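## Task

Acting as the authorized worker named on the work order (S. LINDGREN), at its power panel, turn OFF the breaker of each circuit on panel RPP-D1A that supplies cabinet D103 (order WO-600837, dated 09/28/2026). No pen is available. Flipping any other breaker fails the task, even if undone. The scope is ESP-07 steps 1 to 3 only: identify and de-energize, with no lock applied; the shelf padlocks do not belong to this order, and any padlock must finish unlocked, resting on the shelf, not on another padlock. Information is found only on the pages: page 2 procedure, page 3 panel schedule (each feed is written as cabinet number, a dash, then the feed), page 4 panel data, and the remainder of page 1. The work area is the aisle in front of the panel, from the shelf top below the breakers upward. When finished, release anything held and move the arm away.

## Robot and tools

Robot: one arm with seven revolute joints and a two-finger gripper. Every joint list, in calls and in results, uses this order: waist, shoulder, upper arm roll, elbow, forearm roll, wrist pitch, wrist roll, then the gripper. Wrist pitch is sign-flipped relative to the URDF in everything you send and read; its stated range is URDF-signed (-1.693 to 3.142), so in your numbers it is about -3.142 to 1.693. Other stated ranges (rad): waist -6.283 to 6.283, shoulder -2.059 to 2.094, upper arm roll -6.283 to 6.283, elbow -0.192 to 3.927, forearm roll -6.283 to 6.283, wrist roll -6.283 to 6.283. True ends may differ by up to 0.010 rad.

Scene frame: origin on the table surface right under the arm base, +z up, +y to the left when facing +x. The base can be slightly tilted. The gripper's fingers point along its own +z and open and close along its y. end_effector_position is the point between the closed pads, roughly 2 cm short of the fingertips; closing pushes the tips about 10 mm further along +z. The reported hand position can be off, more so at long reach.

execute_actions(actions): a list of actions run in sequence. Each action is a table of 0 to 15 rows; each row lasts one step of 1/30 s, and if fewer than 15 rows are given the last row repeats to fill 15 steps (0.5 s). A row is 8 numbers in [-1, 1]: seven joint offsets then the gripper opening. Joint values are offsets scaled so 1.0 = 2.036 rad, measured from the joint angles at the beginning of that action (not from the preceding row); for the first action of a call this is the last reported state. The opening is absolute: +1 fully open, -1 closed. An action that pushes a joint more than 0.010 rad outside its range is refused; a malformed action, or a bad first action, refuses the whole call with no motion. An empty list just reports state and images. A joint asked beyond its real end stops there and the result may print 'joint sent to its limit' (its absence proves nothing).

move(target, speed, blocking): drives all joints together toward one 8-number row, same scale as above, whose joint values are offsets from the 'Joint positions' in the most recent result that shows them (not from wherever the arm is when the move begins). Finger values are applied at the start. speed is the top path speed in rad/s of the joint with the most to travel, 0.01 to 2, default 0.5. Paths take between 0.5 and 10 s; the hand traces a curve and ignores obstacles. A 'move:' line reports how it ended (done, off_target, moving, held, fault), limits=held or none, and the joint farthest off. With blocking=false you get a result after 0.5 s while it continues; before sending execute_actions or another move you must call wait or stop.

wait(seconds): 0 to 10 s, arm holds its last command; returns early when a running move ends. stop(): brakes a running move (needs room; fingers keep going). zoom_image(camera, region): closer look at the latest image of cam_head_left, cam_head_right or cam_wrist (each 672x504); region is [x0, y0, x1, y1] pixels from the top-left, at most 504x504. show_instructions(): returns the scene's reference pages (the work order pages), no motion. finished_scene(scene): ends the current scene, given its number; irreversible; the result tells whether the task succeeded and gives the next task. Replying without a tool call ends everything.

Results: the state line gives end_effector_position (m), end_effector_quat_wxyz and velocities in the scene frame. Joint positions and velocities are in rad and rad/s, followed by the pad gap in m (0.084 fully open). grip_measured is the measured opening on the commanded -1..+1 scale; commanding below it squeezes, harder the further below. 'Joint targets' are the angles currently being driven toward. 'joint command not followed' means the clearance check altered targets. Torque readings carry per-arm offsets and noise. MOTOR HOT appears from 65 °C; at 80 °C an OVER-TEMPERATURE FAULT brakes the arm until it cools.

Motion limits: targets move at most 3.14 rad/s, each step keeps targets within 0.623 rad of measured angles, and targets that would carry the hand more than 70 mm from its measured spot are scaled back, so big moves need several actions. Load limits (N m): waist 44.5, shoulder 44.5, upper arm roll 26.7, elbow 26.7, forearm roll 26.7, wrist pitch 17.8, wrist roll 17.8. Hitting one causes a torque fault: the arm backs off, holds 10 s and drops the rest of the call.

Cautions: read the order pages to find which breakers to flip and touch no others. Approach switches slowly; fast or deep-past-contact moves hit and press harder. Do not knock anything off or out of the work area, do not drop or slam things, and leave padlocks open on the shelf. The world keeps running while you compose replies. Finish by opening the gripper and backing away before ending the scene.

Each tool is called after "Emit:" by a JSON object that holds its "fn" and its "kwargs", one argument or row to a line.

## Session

Emit:
{"fn": "show_instructions", "kwargs": {

}}

Emit:
{"fn": "execute_actions", "kwargs": {
  "actions": []
}}

Reference images for this scene: work order page 1, work order page 2, work order page 3, work order page 4.

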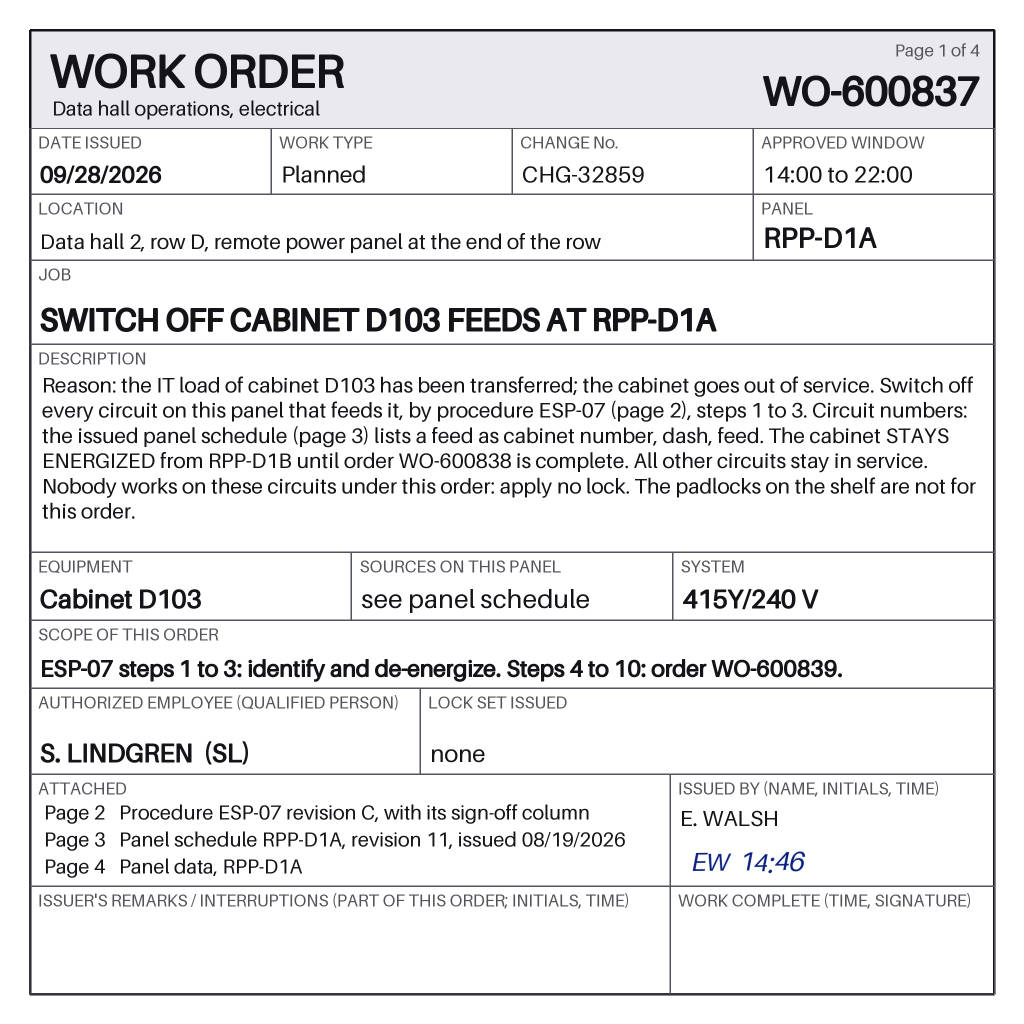

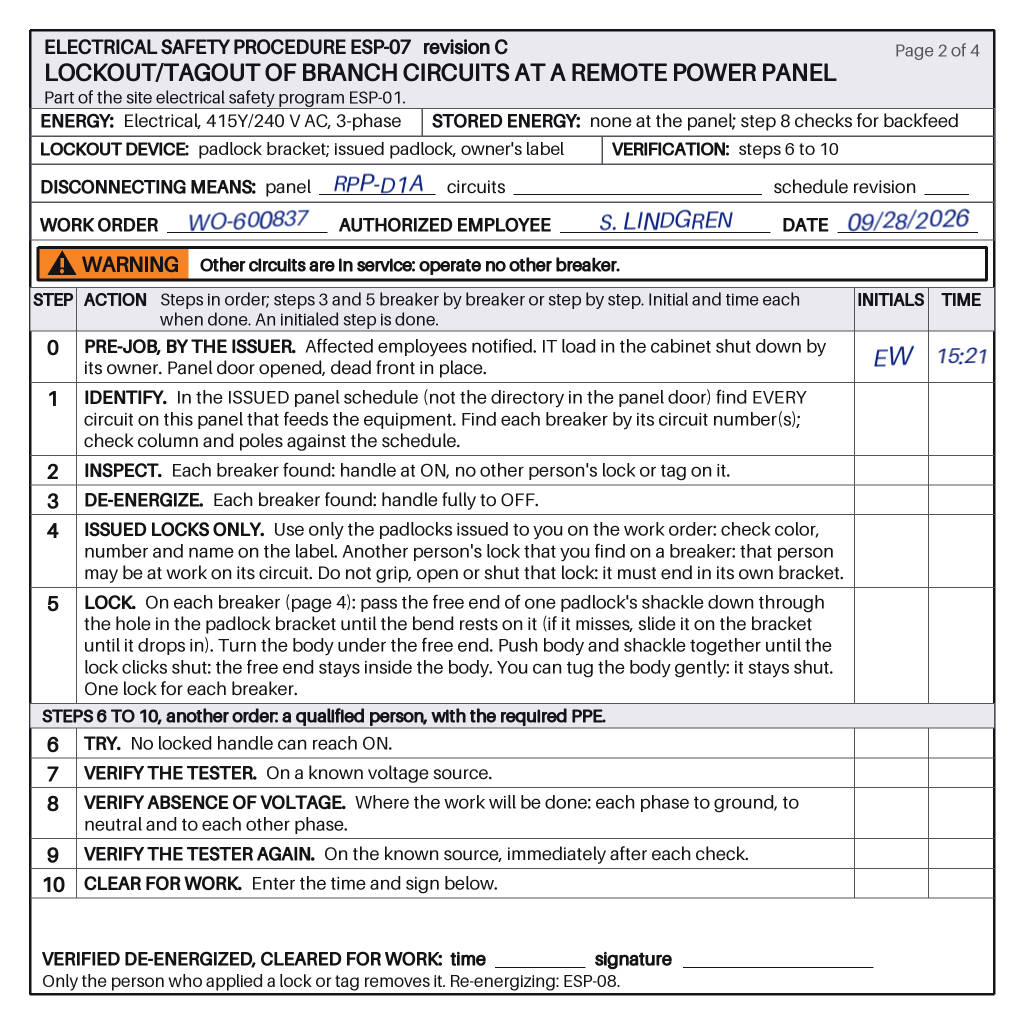

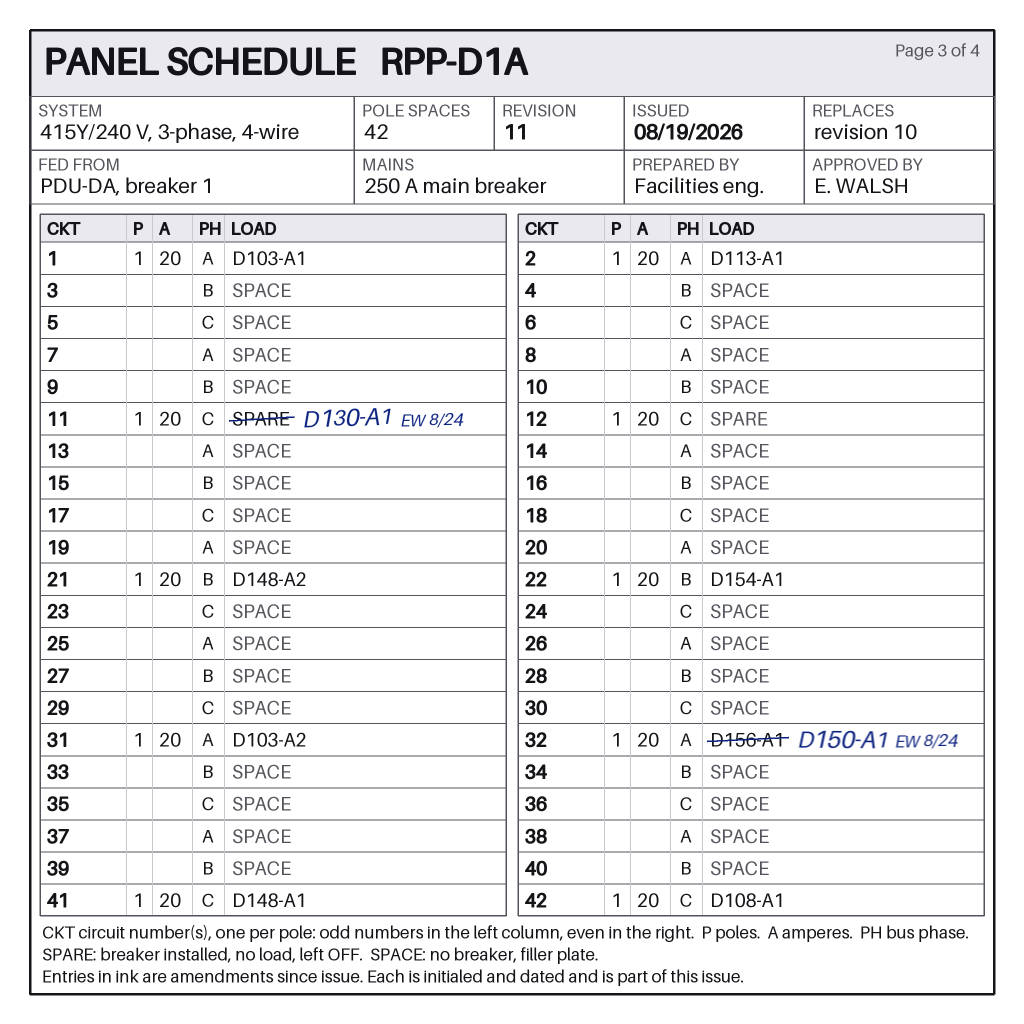

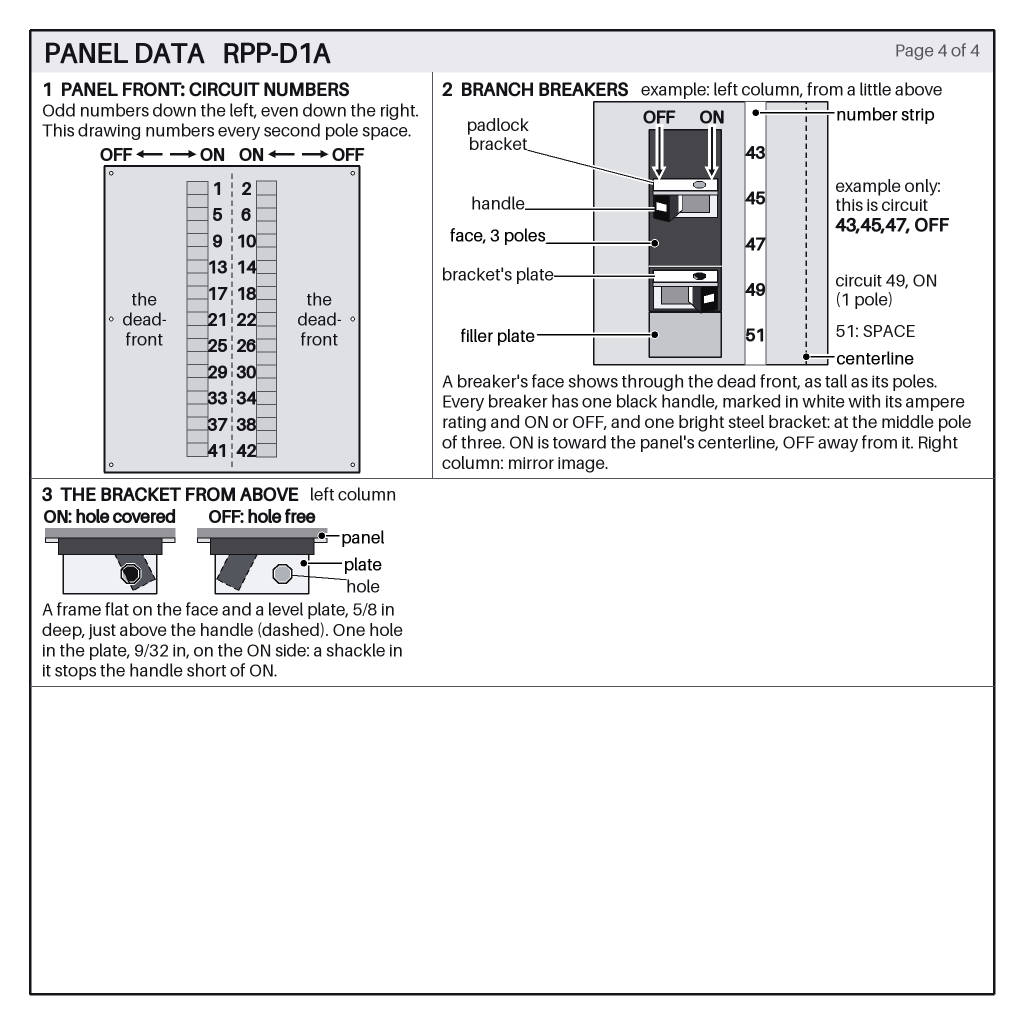

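Scene clock: 0.00 s.
end_effector_position=(+0.4229, -0.0343, +0.3313) grip_measured=+1.00 end_effector_quat_wxyz=(+0.104, +0.988, -0.097, -0.065) end_effector_velocity=(-0.000, +0.000, -0.000) end_effector_angular_velocity=(+0.000, +0.001, -0.000)
Joint names: [waist, shoulder, upper arm roll, elbow, forearm roll, wrist pitch, wrist roll]
Joint positions: [-0.003 -0.249 -0.003  0.917 -0.003 -1.172  0.     0.084]
Joint velocities: [ 0.     0.    -0.    -0.001  0.    -0.     0.     0.   ]
Joint torques (N m, as the arm reports them, + toward a larger Joint positions number): no reading
Joint targets: [-0.003 -0.249 -0.003 0.917 -0.003 -1.172 0.000]

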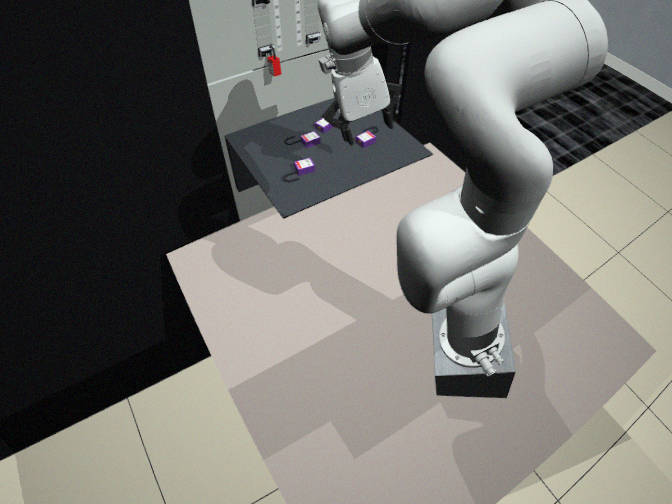

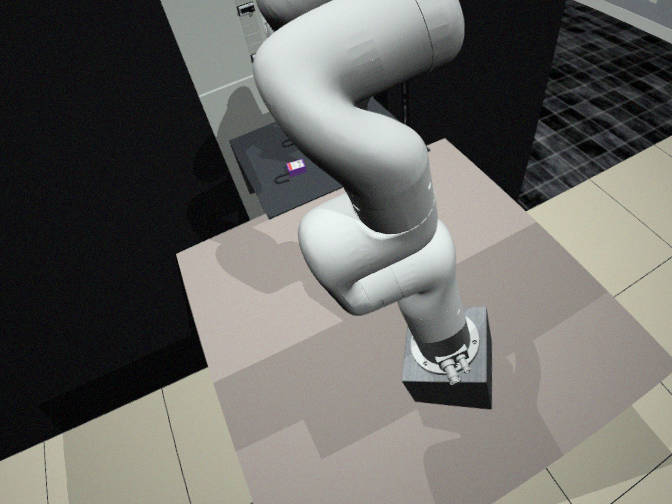

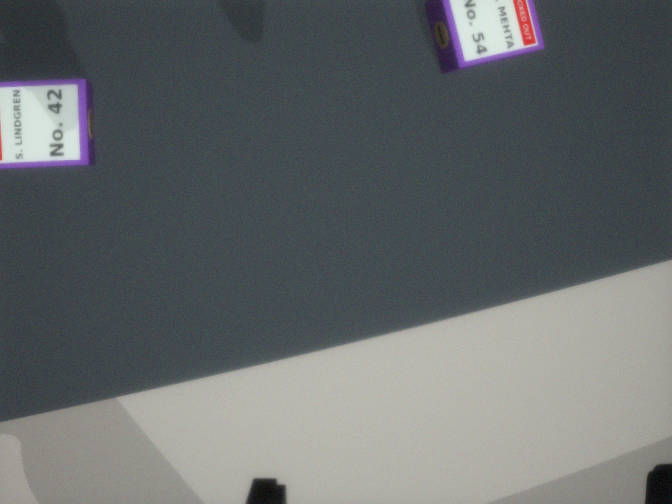

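Emit:
{"fn": "move", "kwargs": {
  "target": [0,0,0,-0.17,0,0.997,0.108,-1],
  "speed": 1.0
}}

Scene clock: 2.97 s.
end_effector_position=(+0.5794, -0.0126, +0.5523) grip_measured=-1.00 end_effector_quat_wxyz=(+0.064, +0.704, -0.065, +0.705) end_effector_velocity=(-0.000, -0.000, +0.000) end_effector_angular_velocity=(-0.000, -0.002, -0.000)
Joint names: [waist, shoulder, upper arm roll, elbow, forearm roll, wrist pitch, wrist roll]
Joint positions: [-0.003 -0.249 -0.003  0.571 -0.003  0.857  0.22   0.   ]
Joint velocities: [-0.    -0.    -0.    -0.001  0.     0.002  0.     0.   ]
Joint torques (N m, as the arm reports them, + toward a larger Joint positions number): [ -2.55 -19.81  -3.42  12.29   1.21   2.75   0.13]
Joint targets: [-0.003 -0.249 -0.003 0.571 -0.003 0.858 0.220]
move: done; limits=none; farthest joint: the waist, 0.000 radians from its target (0.000 radians at the start)

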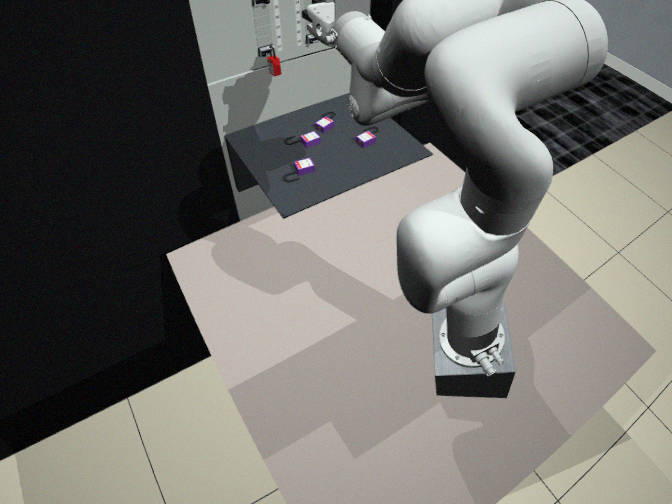

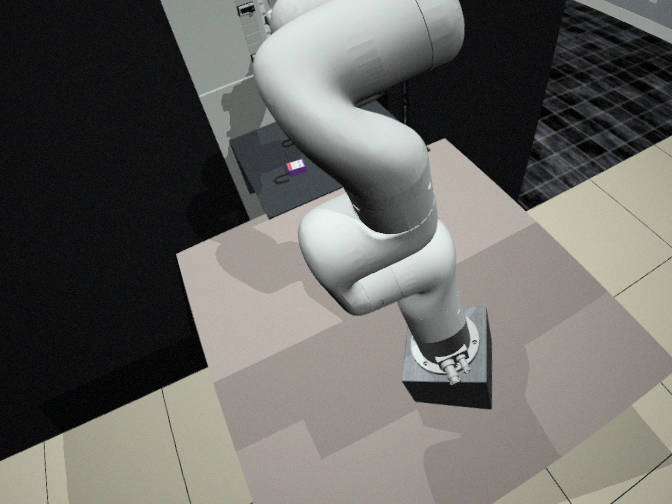

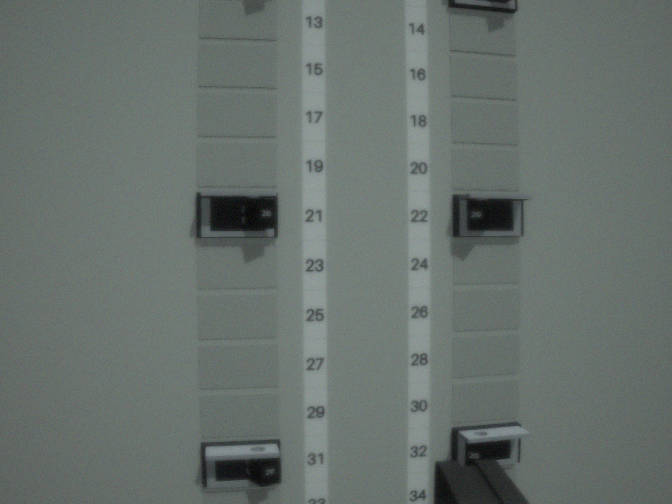

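Emit:
{"fn": "move", "kwargs": {
  "target": [0.034,0.2375,0,0.219,0,0.025,-0.004,-1],
  "speed": 0.45
}}

Scene clock: 4.93 s.
end_effector_position=(+0.7101, -0.0016, +0.4981) grip_measured=-1.00 end_effector_quat_wxyz=(+0.040, +0.706, -0.039, +0.706) end_effector_velocity=(+0.001, +0.000, -0.001) end_effector_angular_velocity=(+0.000, +0.001, +0.001)
Joint names: [waist, shoulder, upper arm roll, elbow, forearm roll, wrist pitch, wrist roll]
Joint positions: [ 0.066  0.234 -0.003  1.016 -0.003  0.908  0.212  0.   ]
Joint velocities: [ 0.001  0.004  0.     0.002 -0.     0.     0.     0.   ]
Joint torques (N m, as the arm reports them, + toward a larger Joint positions number): [ -4.98 -33.97  -4.11  11.8    1.17   2.57   0.08]
Joint targets: [0.066 0.234 -0.003 1.017 -0.003 0.908 0.212]
move: done; limits=none; farthest joint: the shoulder, 0.001 radians from its target (0.484 radians at the start)

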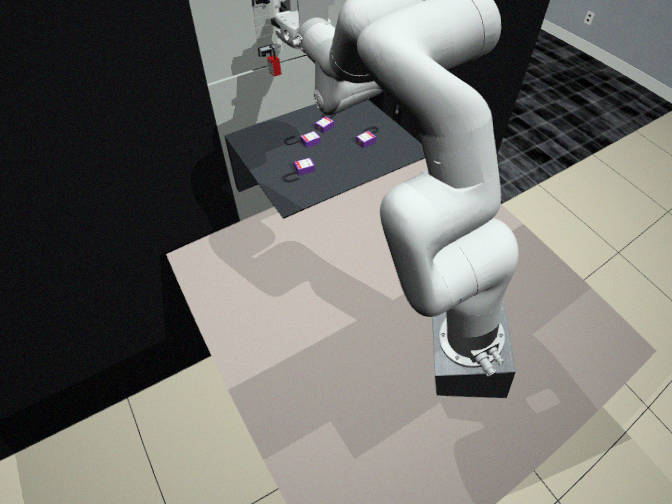

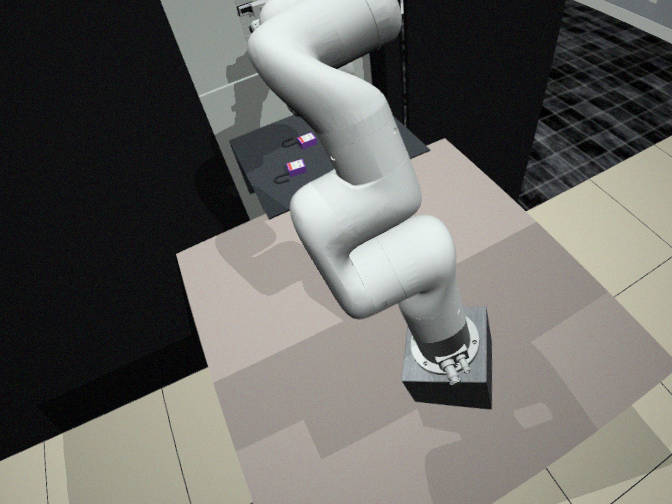

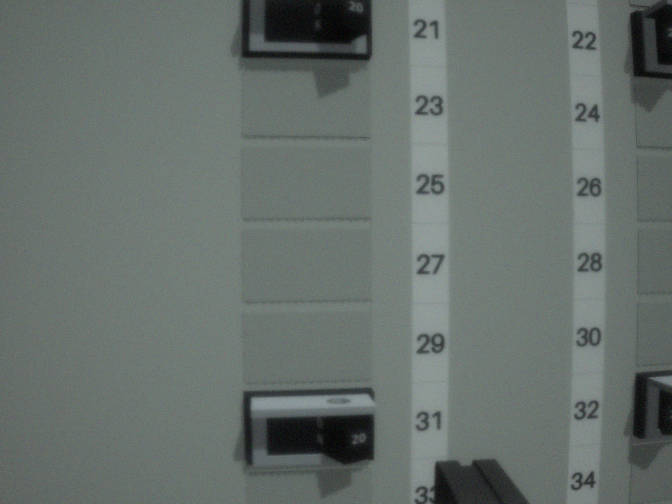

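Emit:
{"fn": "move", "kwargs": {
  "target": [0.002,0.0484,0,0.0775,0,-0.0285,0,-1],
  "speed": 0.18
}}

Scene clock: 6.43 s.
end_effector_position=(+0.7472, -0.0029, +0.4982) grip_measured=-1.00 end_effector_quat_wxyz=(+0.038, +0.706, -0.038, +0.706) end_effector_velocity=(+0.001, +0.001, -0.000) end_effector_angular_velocity=(+0.000, +0.001, +0.001)
Joint names: [waist, shoulder, upper arm roll, elbow, forearm roll, wrist pitch, wrist roll]
Joint positions: [ 0.07   0.332 -0.003  1.174 -0.003  0.85   0.212  0.   ]
Joint velocities: [ 0.001  0.001  0.     0.002 -0.    -0.001  0.     0.   ]
Joint torques (N m, as the arm reports them, + toward a larger Joint positions number): [ -6.1  -37.28  -4.07  12.07   1.13   2.66   0.27]
Joint targets: [0.070 0.332 -0.003 1.174 -0.003 0.850 0.212]
move: done; limits=none; farthest joint: the waist, 0.000 radians from its target (0.004 radians at the start)

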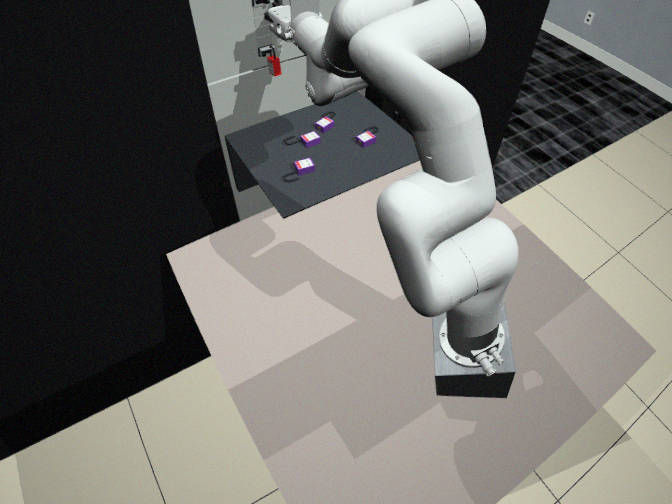

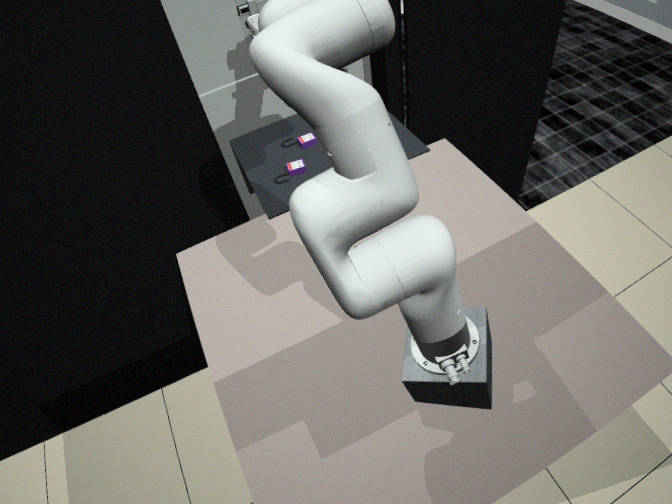

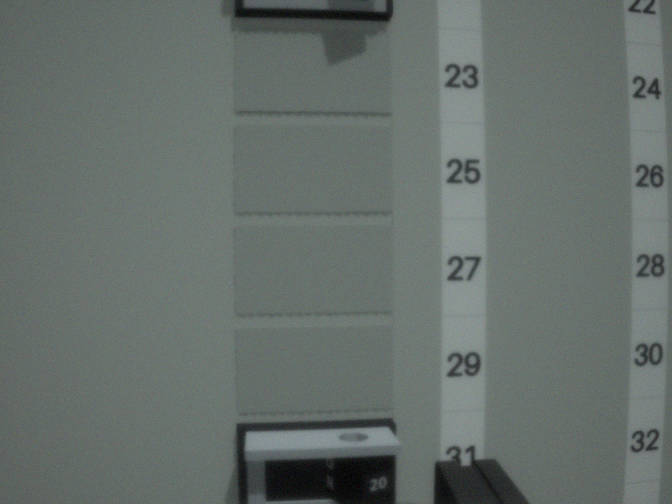

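Emit:
{"fn": "move", "kwargs": {
  "target": [0.0175,-0.0074,0,-0.0047,0,-0.003,0,-1],
  "speed": 0.03
}}

Scene clock: 8.03 s.
end_effector_position=(+0.7464, +0.0186, +0.4973) grip_measured=-1.00 end_effector_quat_wxyz=(+0.027, +0.709, -0.029, +0.704) end_effector_velocity=(-0.001, +0.013, +0.000) end_effector_angular_velocity=(+0.002, -0.003, +0.021)
Joint names: [waist, shoulder, upper arm roll, elbow, forearm roll, wrist pitch, wrist roll]
Joint positions: [ 0.103  0.317 -0.006  1.162 -0.002  0.845  0.212  0.   ]
Joint velocities: [ 0.009 -0.006  0.009 -0.005 -0.004  0.006 -0.     0.   ]
Joint torques (N m, as the arm reports them, + toward a larger Joint positions number): [  9.13 -35.93   6.11  16.22  -5.65   1.07   0.13]
Joint targets: [0.105 0.317 -0.003 1.164 -0.003 0.844 0.212]
move: done; limits=none; farthest joint: the waist, 0.003 radians from its target (0.036 radians at the start)

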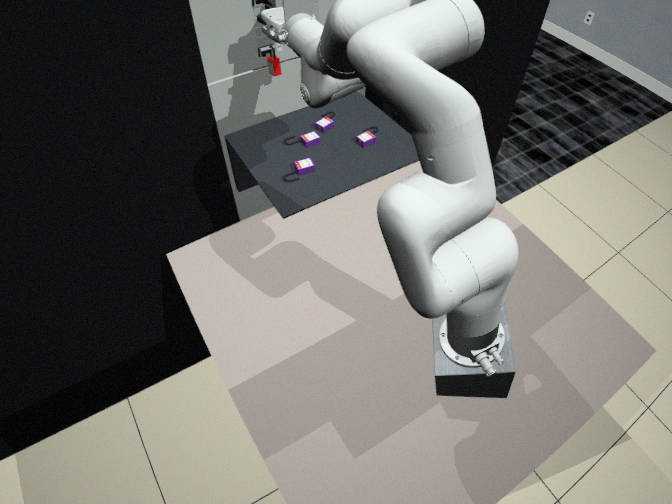

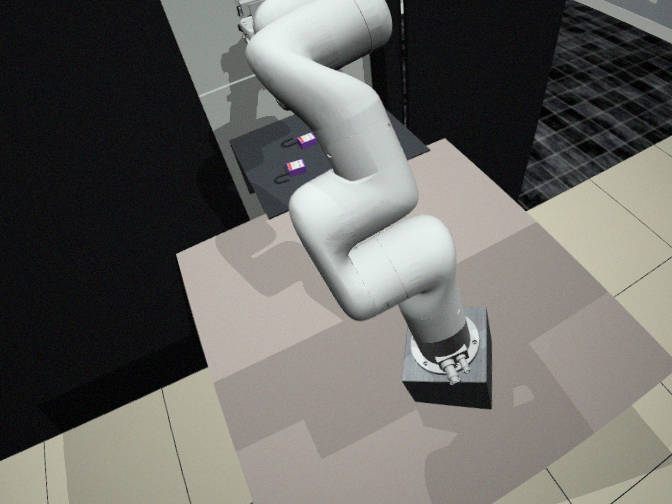

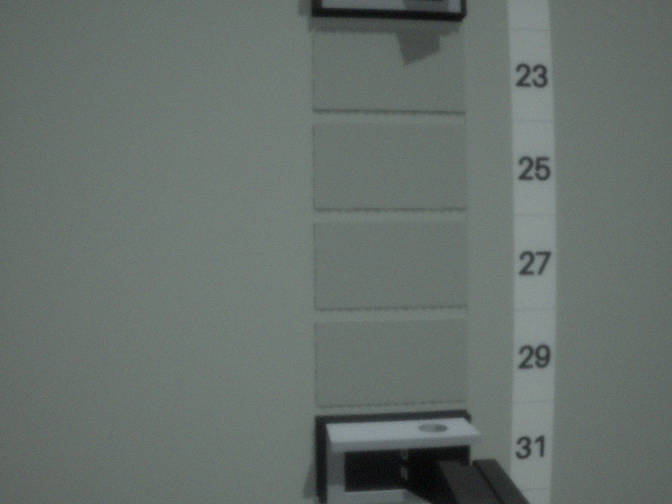

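Emit:
{"fn": "wait", "kwargs": {
  "seconds": 0.3
}}

Scene clock: 8.40 s.
end_effector_position=(+0.7464, +0.0213, +0.4973) grip_measured=-1.00 end_effector_quat_wxyz=(+0.025, +0.709, -0.028, +0.704) end_effector_velocity=(+0.001, -0.002, -0.000) end_effector_angular_velocity=(-0.000, +0.003, -0.004)
Joint names: [waist, shoulder, upper arm roll, elbow, forearm roll, wrist pitch, wrist roll]
Joint positions: [ 0.105  0.316 -0.004  1.162 -0.003  0.846  0.212  0.   ]
Joint velocities: [-0.001  0.003 -0.002  0.005  0.001 -0.006  0.     0.   ]
Joint torques (N m, as the arm reports them, + toward a larger Joint positions number): [ 11.11 -32.21   7.15  19.26  -6.16  -1.64   0.2 ]
Joint targets: [0.105 0.317 -0.003 1.164 -0.003 0.844 0.212]
wait: 0.30 s; at rest by 0.10 s

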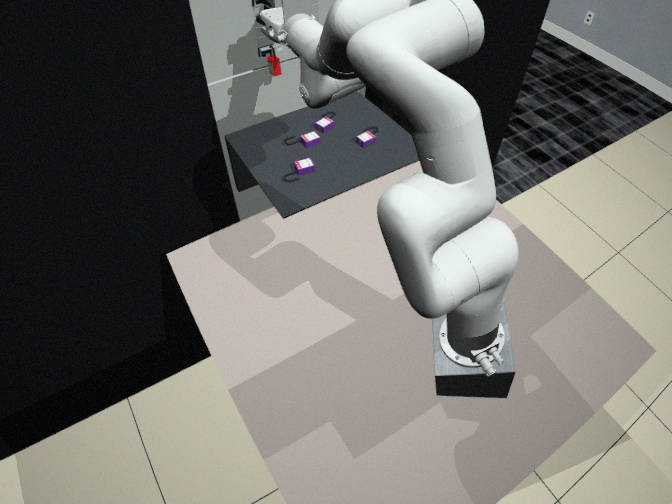

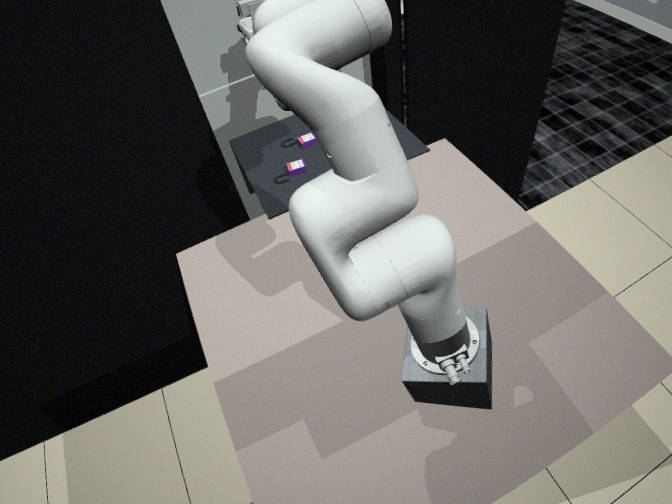

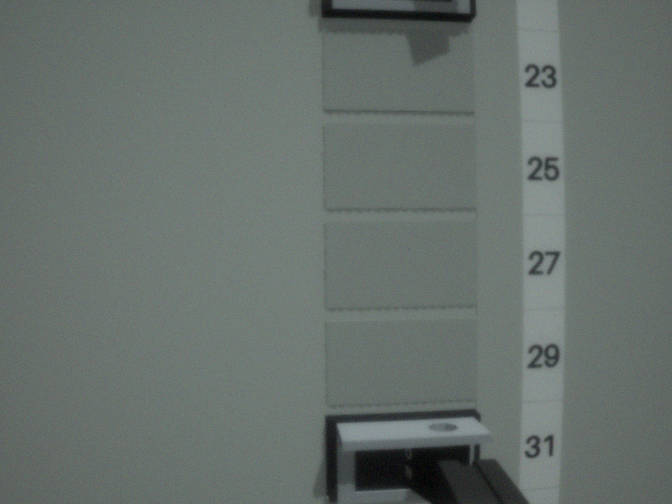

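Emit:
{"fn": "move", "kwargs": {
  "target": [-0.016,0.006,0.0005,0.0035,0,0.0025,0,-1],
  "speed": 0.05
}}

Emit:
{"fn": "move", "kwargs": {
  "target": [0,0.011,0,0.0172,0,-0.0062,0,-1],
  "speed": 0.06
}}

Scene clock: 9.63 s.
end_effector_position=(+0.7465, -0.0002, +0.4983) grip_measured=-1.00 end_effector_quat_wxyz=(+0.037, +0.706, -0.037, +0.706) end_effector_velocity=(-0.001, -0.004, -0.001) end_effector_angular_velocity=(-0.001, +0.001, -0.007)
Joint names: [waist, shoulder, upper arm roll, elbow, forearm roll, wrist pitch, wrist roll]
Joint positions: [ 0.073  0.328 -0.002  1.169 -0.003  0.851  0.212  0.   ]
Joint velocities: [-0.003  0.001 -0.003 -0.003  0.001  0.001  0.     0.   ]
Joint torques (N m, as the arm reports them, + toward a larger Joint positions number): [ -5.82 -37.23  -3.98  12.37   0.96   2.74   0.22]
Joint targets: [0.072 0.328 -0.003 1.169 -0.003 0.851 0.212]
move: done; limits=none; farthest joint: the upper arm roll, 0.001 radians from its target (0.002 radians at the start)

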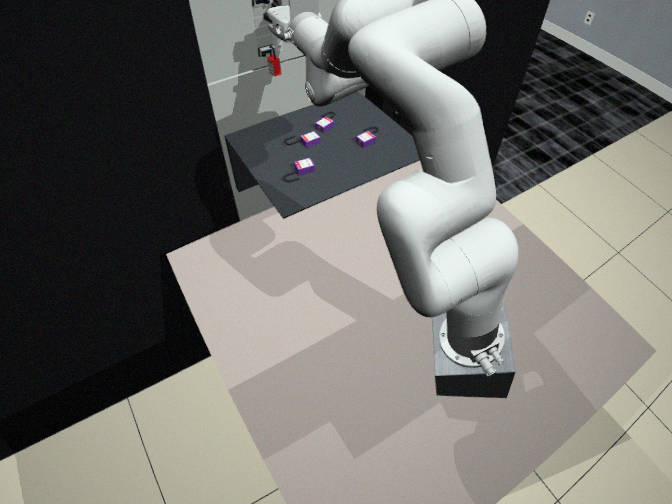

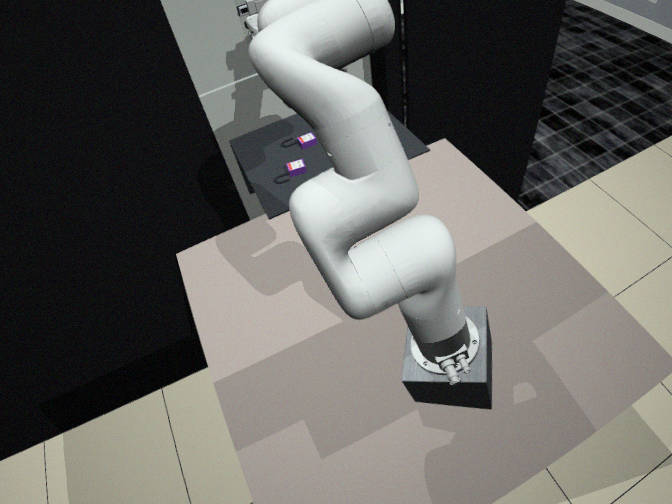

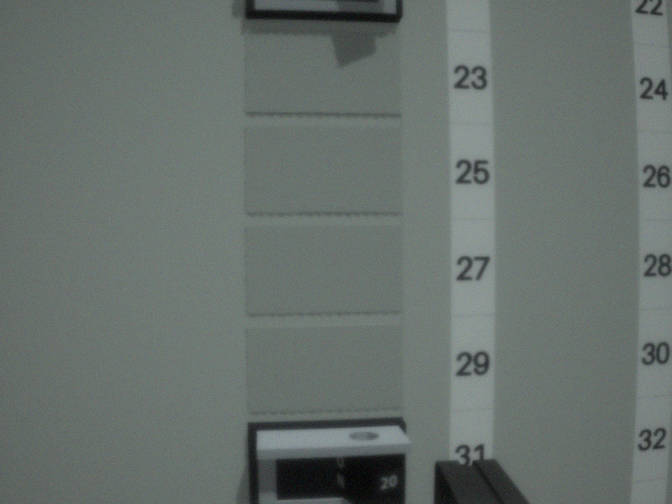

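Scene clock: 10.57 s.
end_effector_position=(+0.7543, -0.0011, +0.4979) grip_measured=-1.00 end_effector_quat_wxyz=(+0.037, +0.706, -0.037, +0.706) end_effector_velocity=(+0.001, +0.001, -0.000) end_effector_angular_velocity=(+0.000, +0.001, +0.001)
Joint names: [waist, shoulder, upper arm roll, elbow, forearm roll, wrist pitch, wrist roll]
Joint positions: [ 0.073  0.351 -0.002  1.204 -0.003  0.838  0.212  0.   ]
Joint velocities: [ 0.001  0.001  0.     0.002 -0.    -0.002 -0.     0.   ]
Joint torques (N m, as the arm reports them, + toward a larger Joint positions number): [ -5.84 -37.22  -3.98  12.33   1.2    2.74   0.11]
Joint targets: [0.073 0.351 -0.002 1.204 -0.003 0.838 0.212]
move: done; limits=none; farthest joint: the waist, 0.000 radians from its target (0.000 radians at the start)

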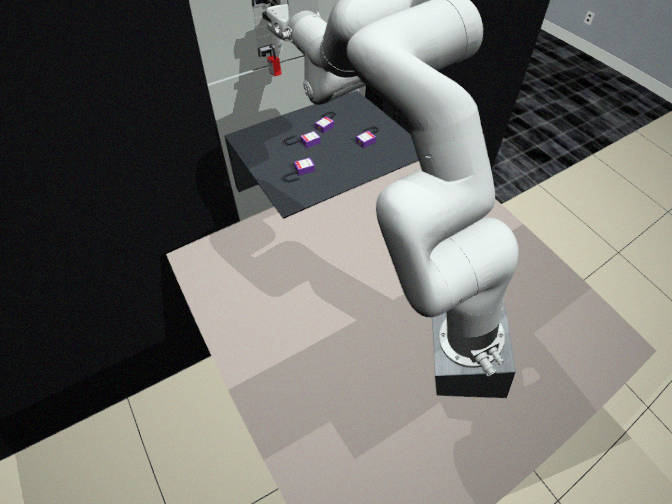

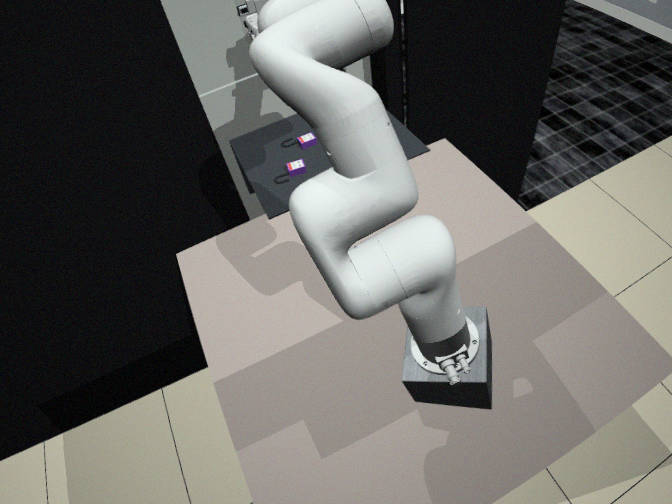

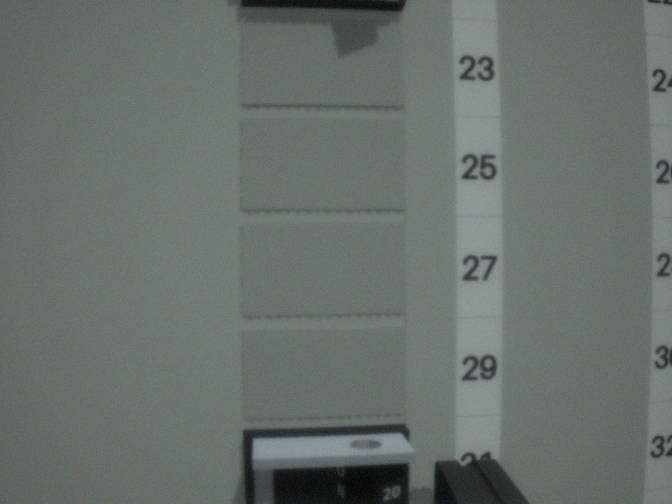

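Emit:
{"fn": "move", "kwargs": {
  "target": [0.0165,-0.007,0,-0.0045,0,-0.003,0,-1],
  "speed": 0.03
}}

Scene clock: 12.17 s.
end_effector_position=(+0.7542, +0.0231, +0.4970) grip_measured=-1.00 end_effector_quat_wxyz=(+0.023, +0.709, -0.027, +0.704) end_effector_velocity=(-0.000, -0.001, -0.002) end_effector_angular_velocity=(+0.000, +0.004, -0.002)
Joint names: [waist, shoulder, upper arm roll, elbow, forearm roll, wrist pitch, wrist roll]
Joint positions: [ 0.107  0.336 -0.002  1.195 -0.003  0.832  0.212  0.   ]
Joint velocities: [-0.     0.001 -0.001 -0.003  0.001 -0.001 -0.     0.   ]
Joint torques (N m, as the arm reports them, + toward a larger Joint positions number): [ -5.4  -37.21  -4.05  12.27   0.99   2.67   0.21]
Joint targets: [0.106 0.336 -0.002 1.195 -0.003 0.832 0.212]
move: done; limits=none; farthest joint: the shoulder, 0.001 radians from its target (0.014 radians at the start)

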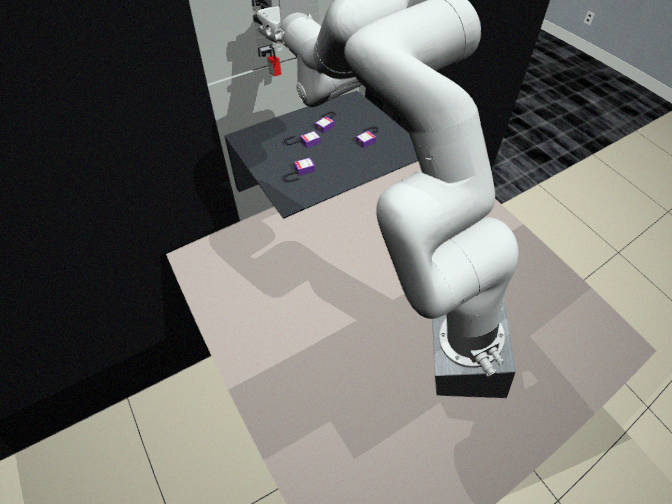

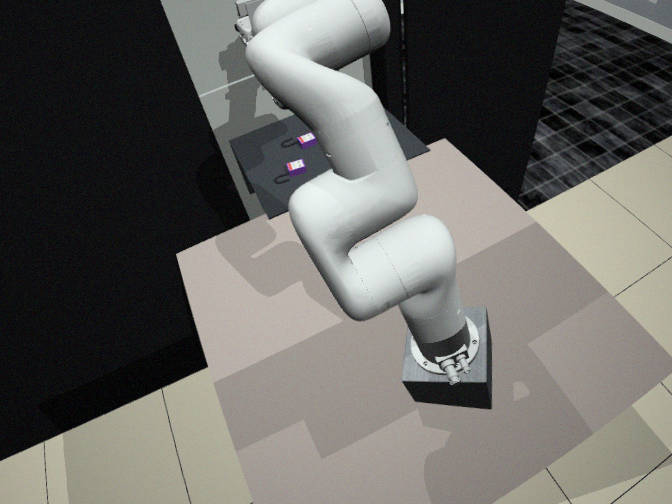

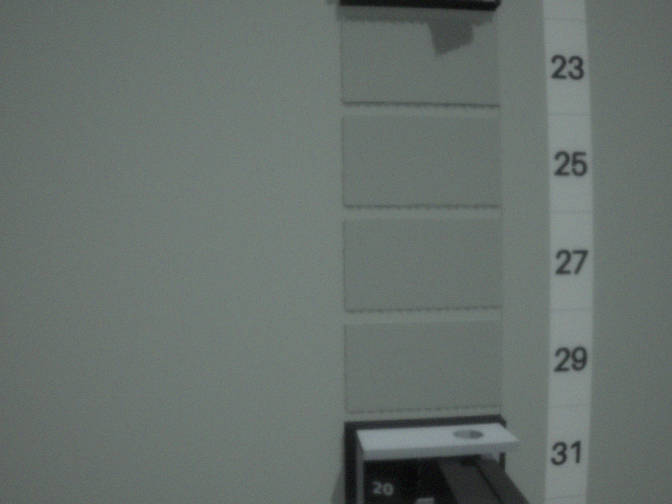

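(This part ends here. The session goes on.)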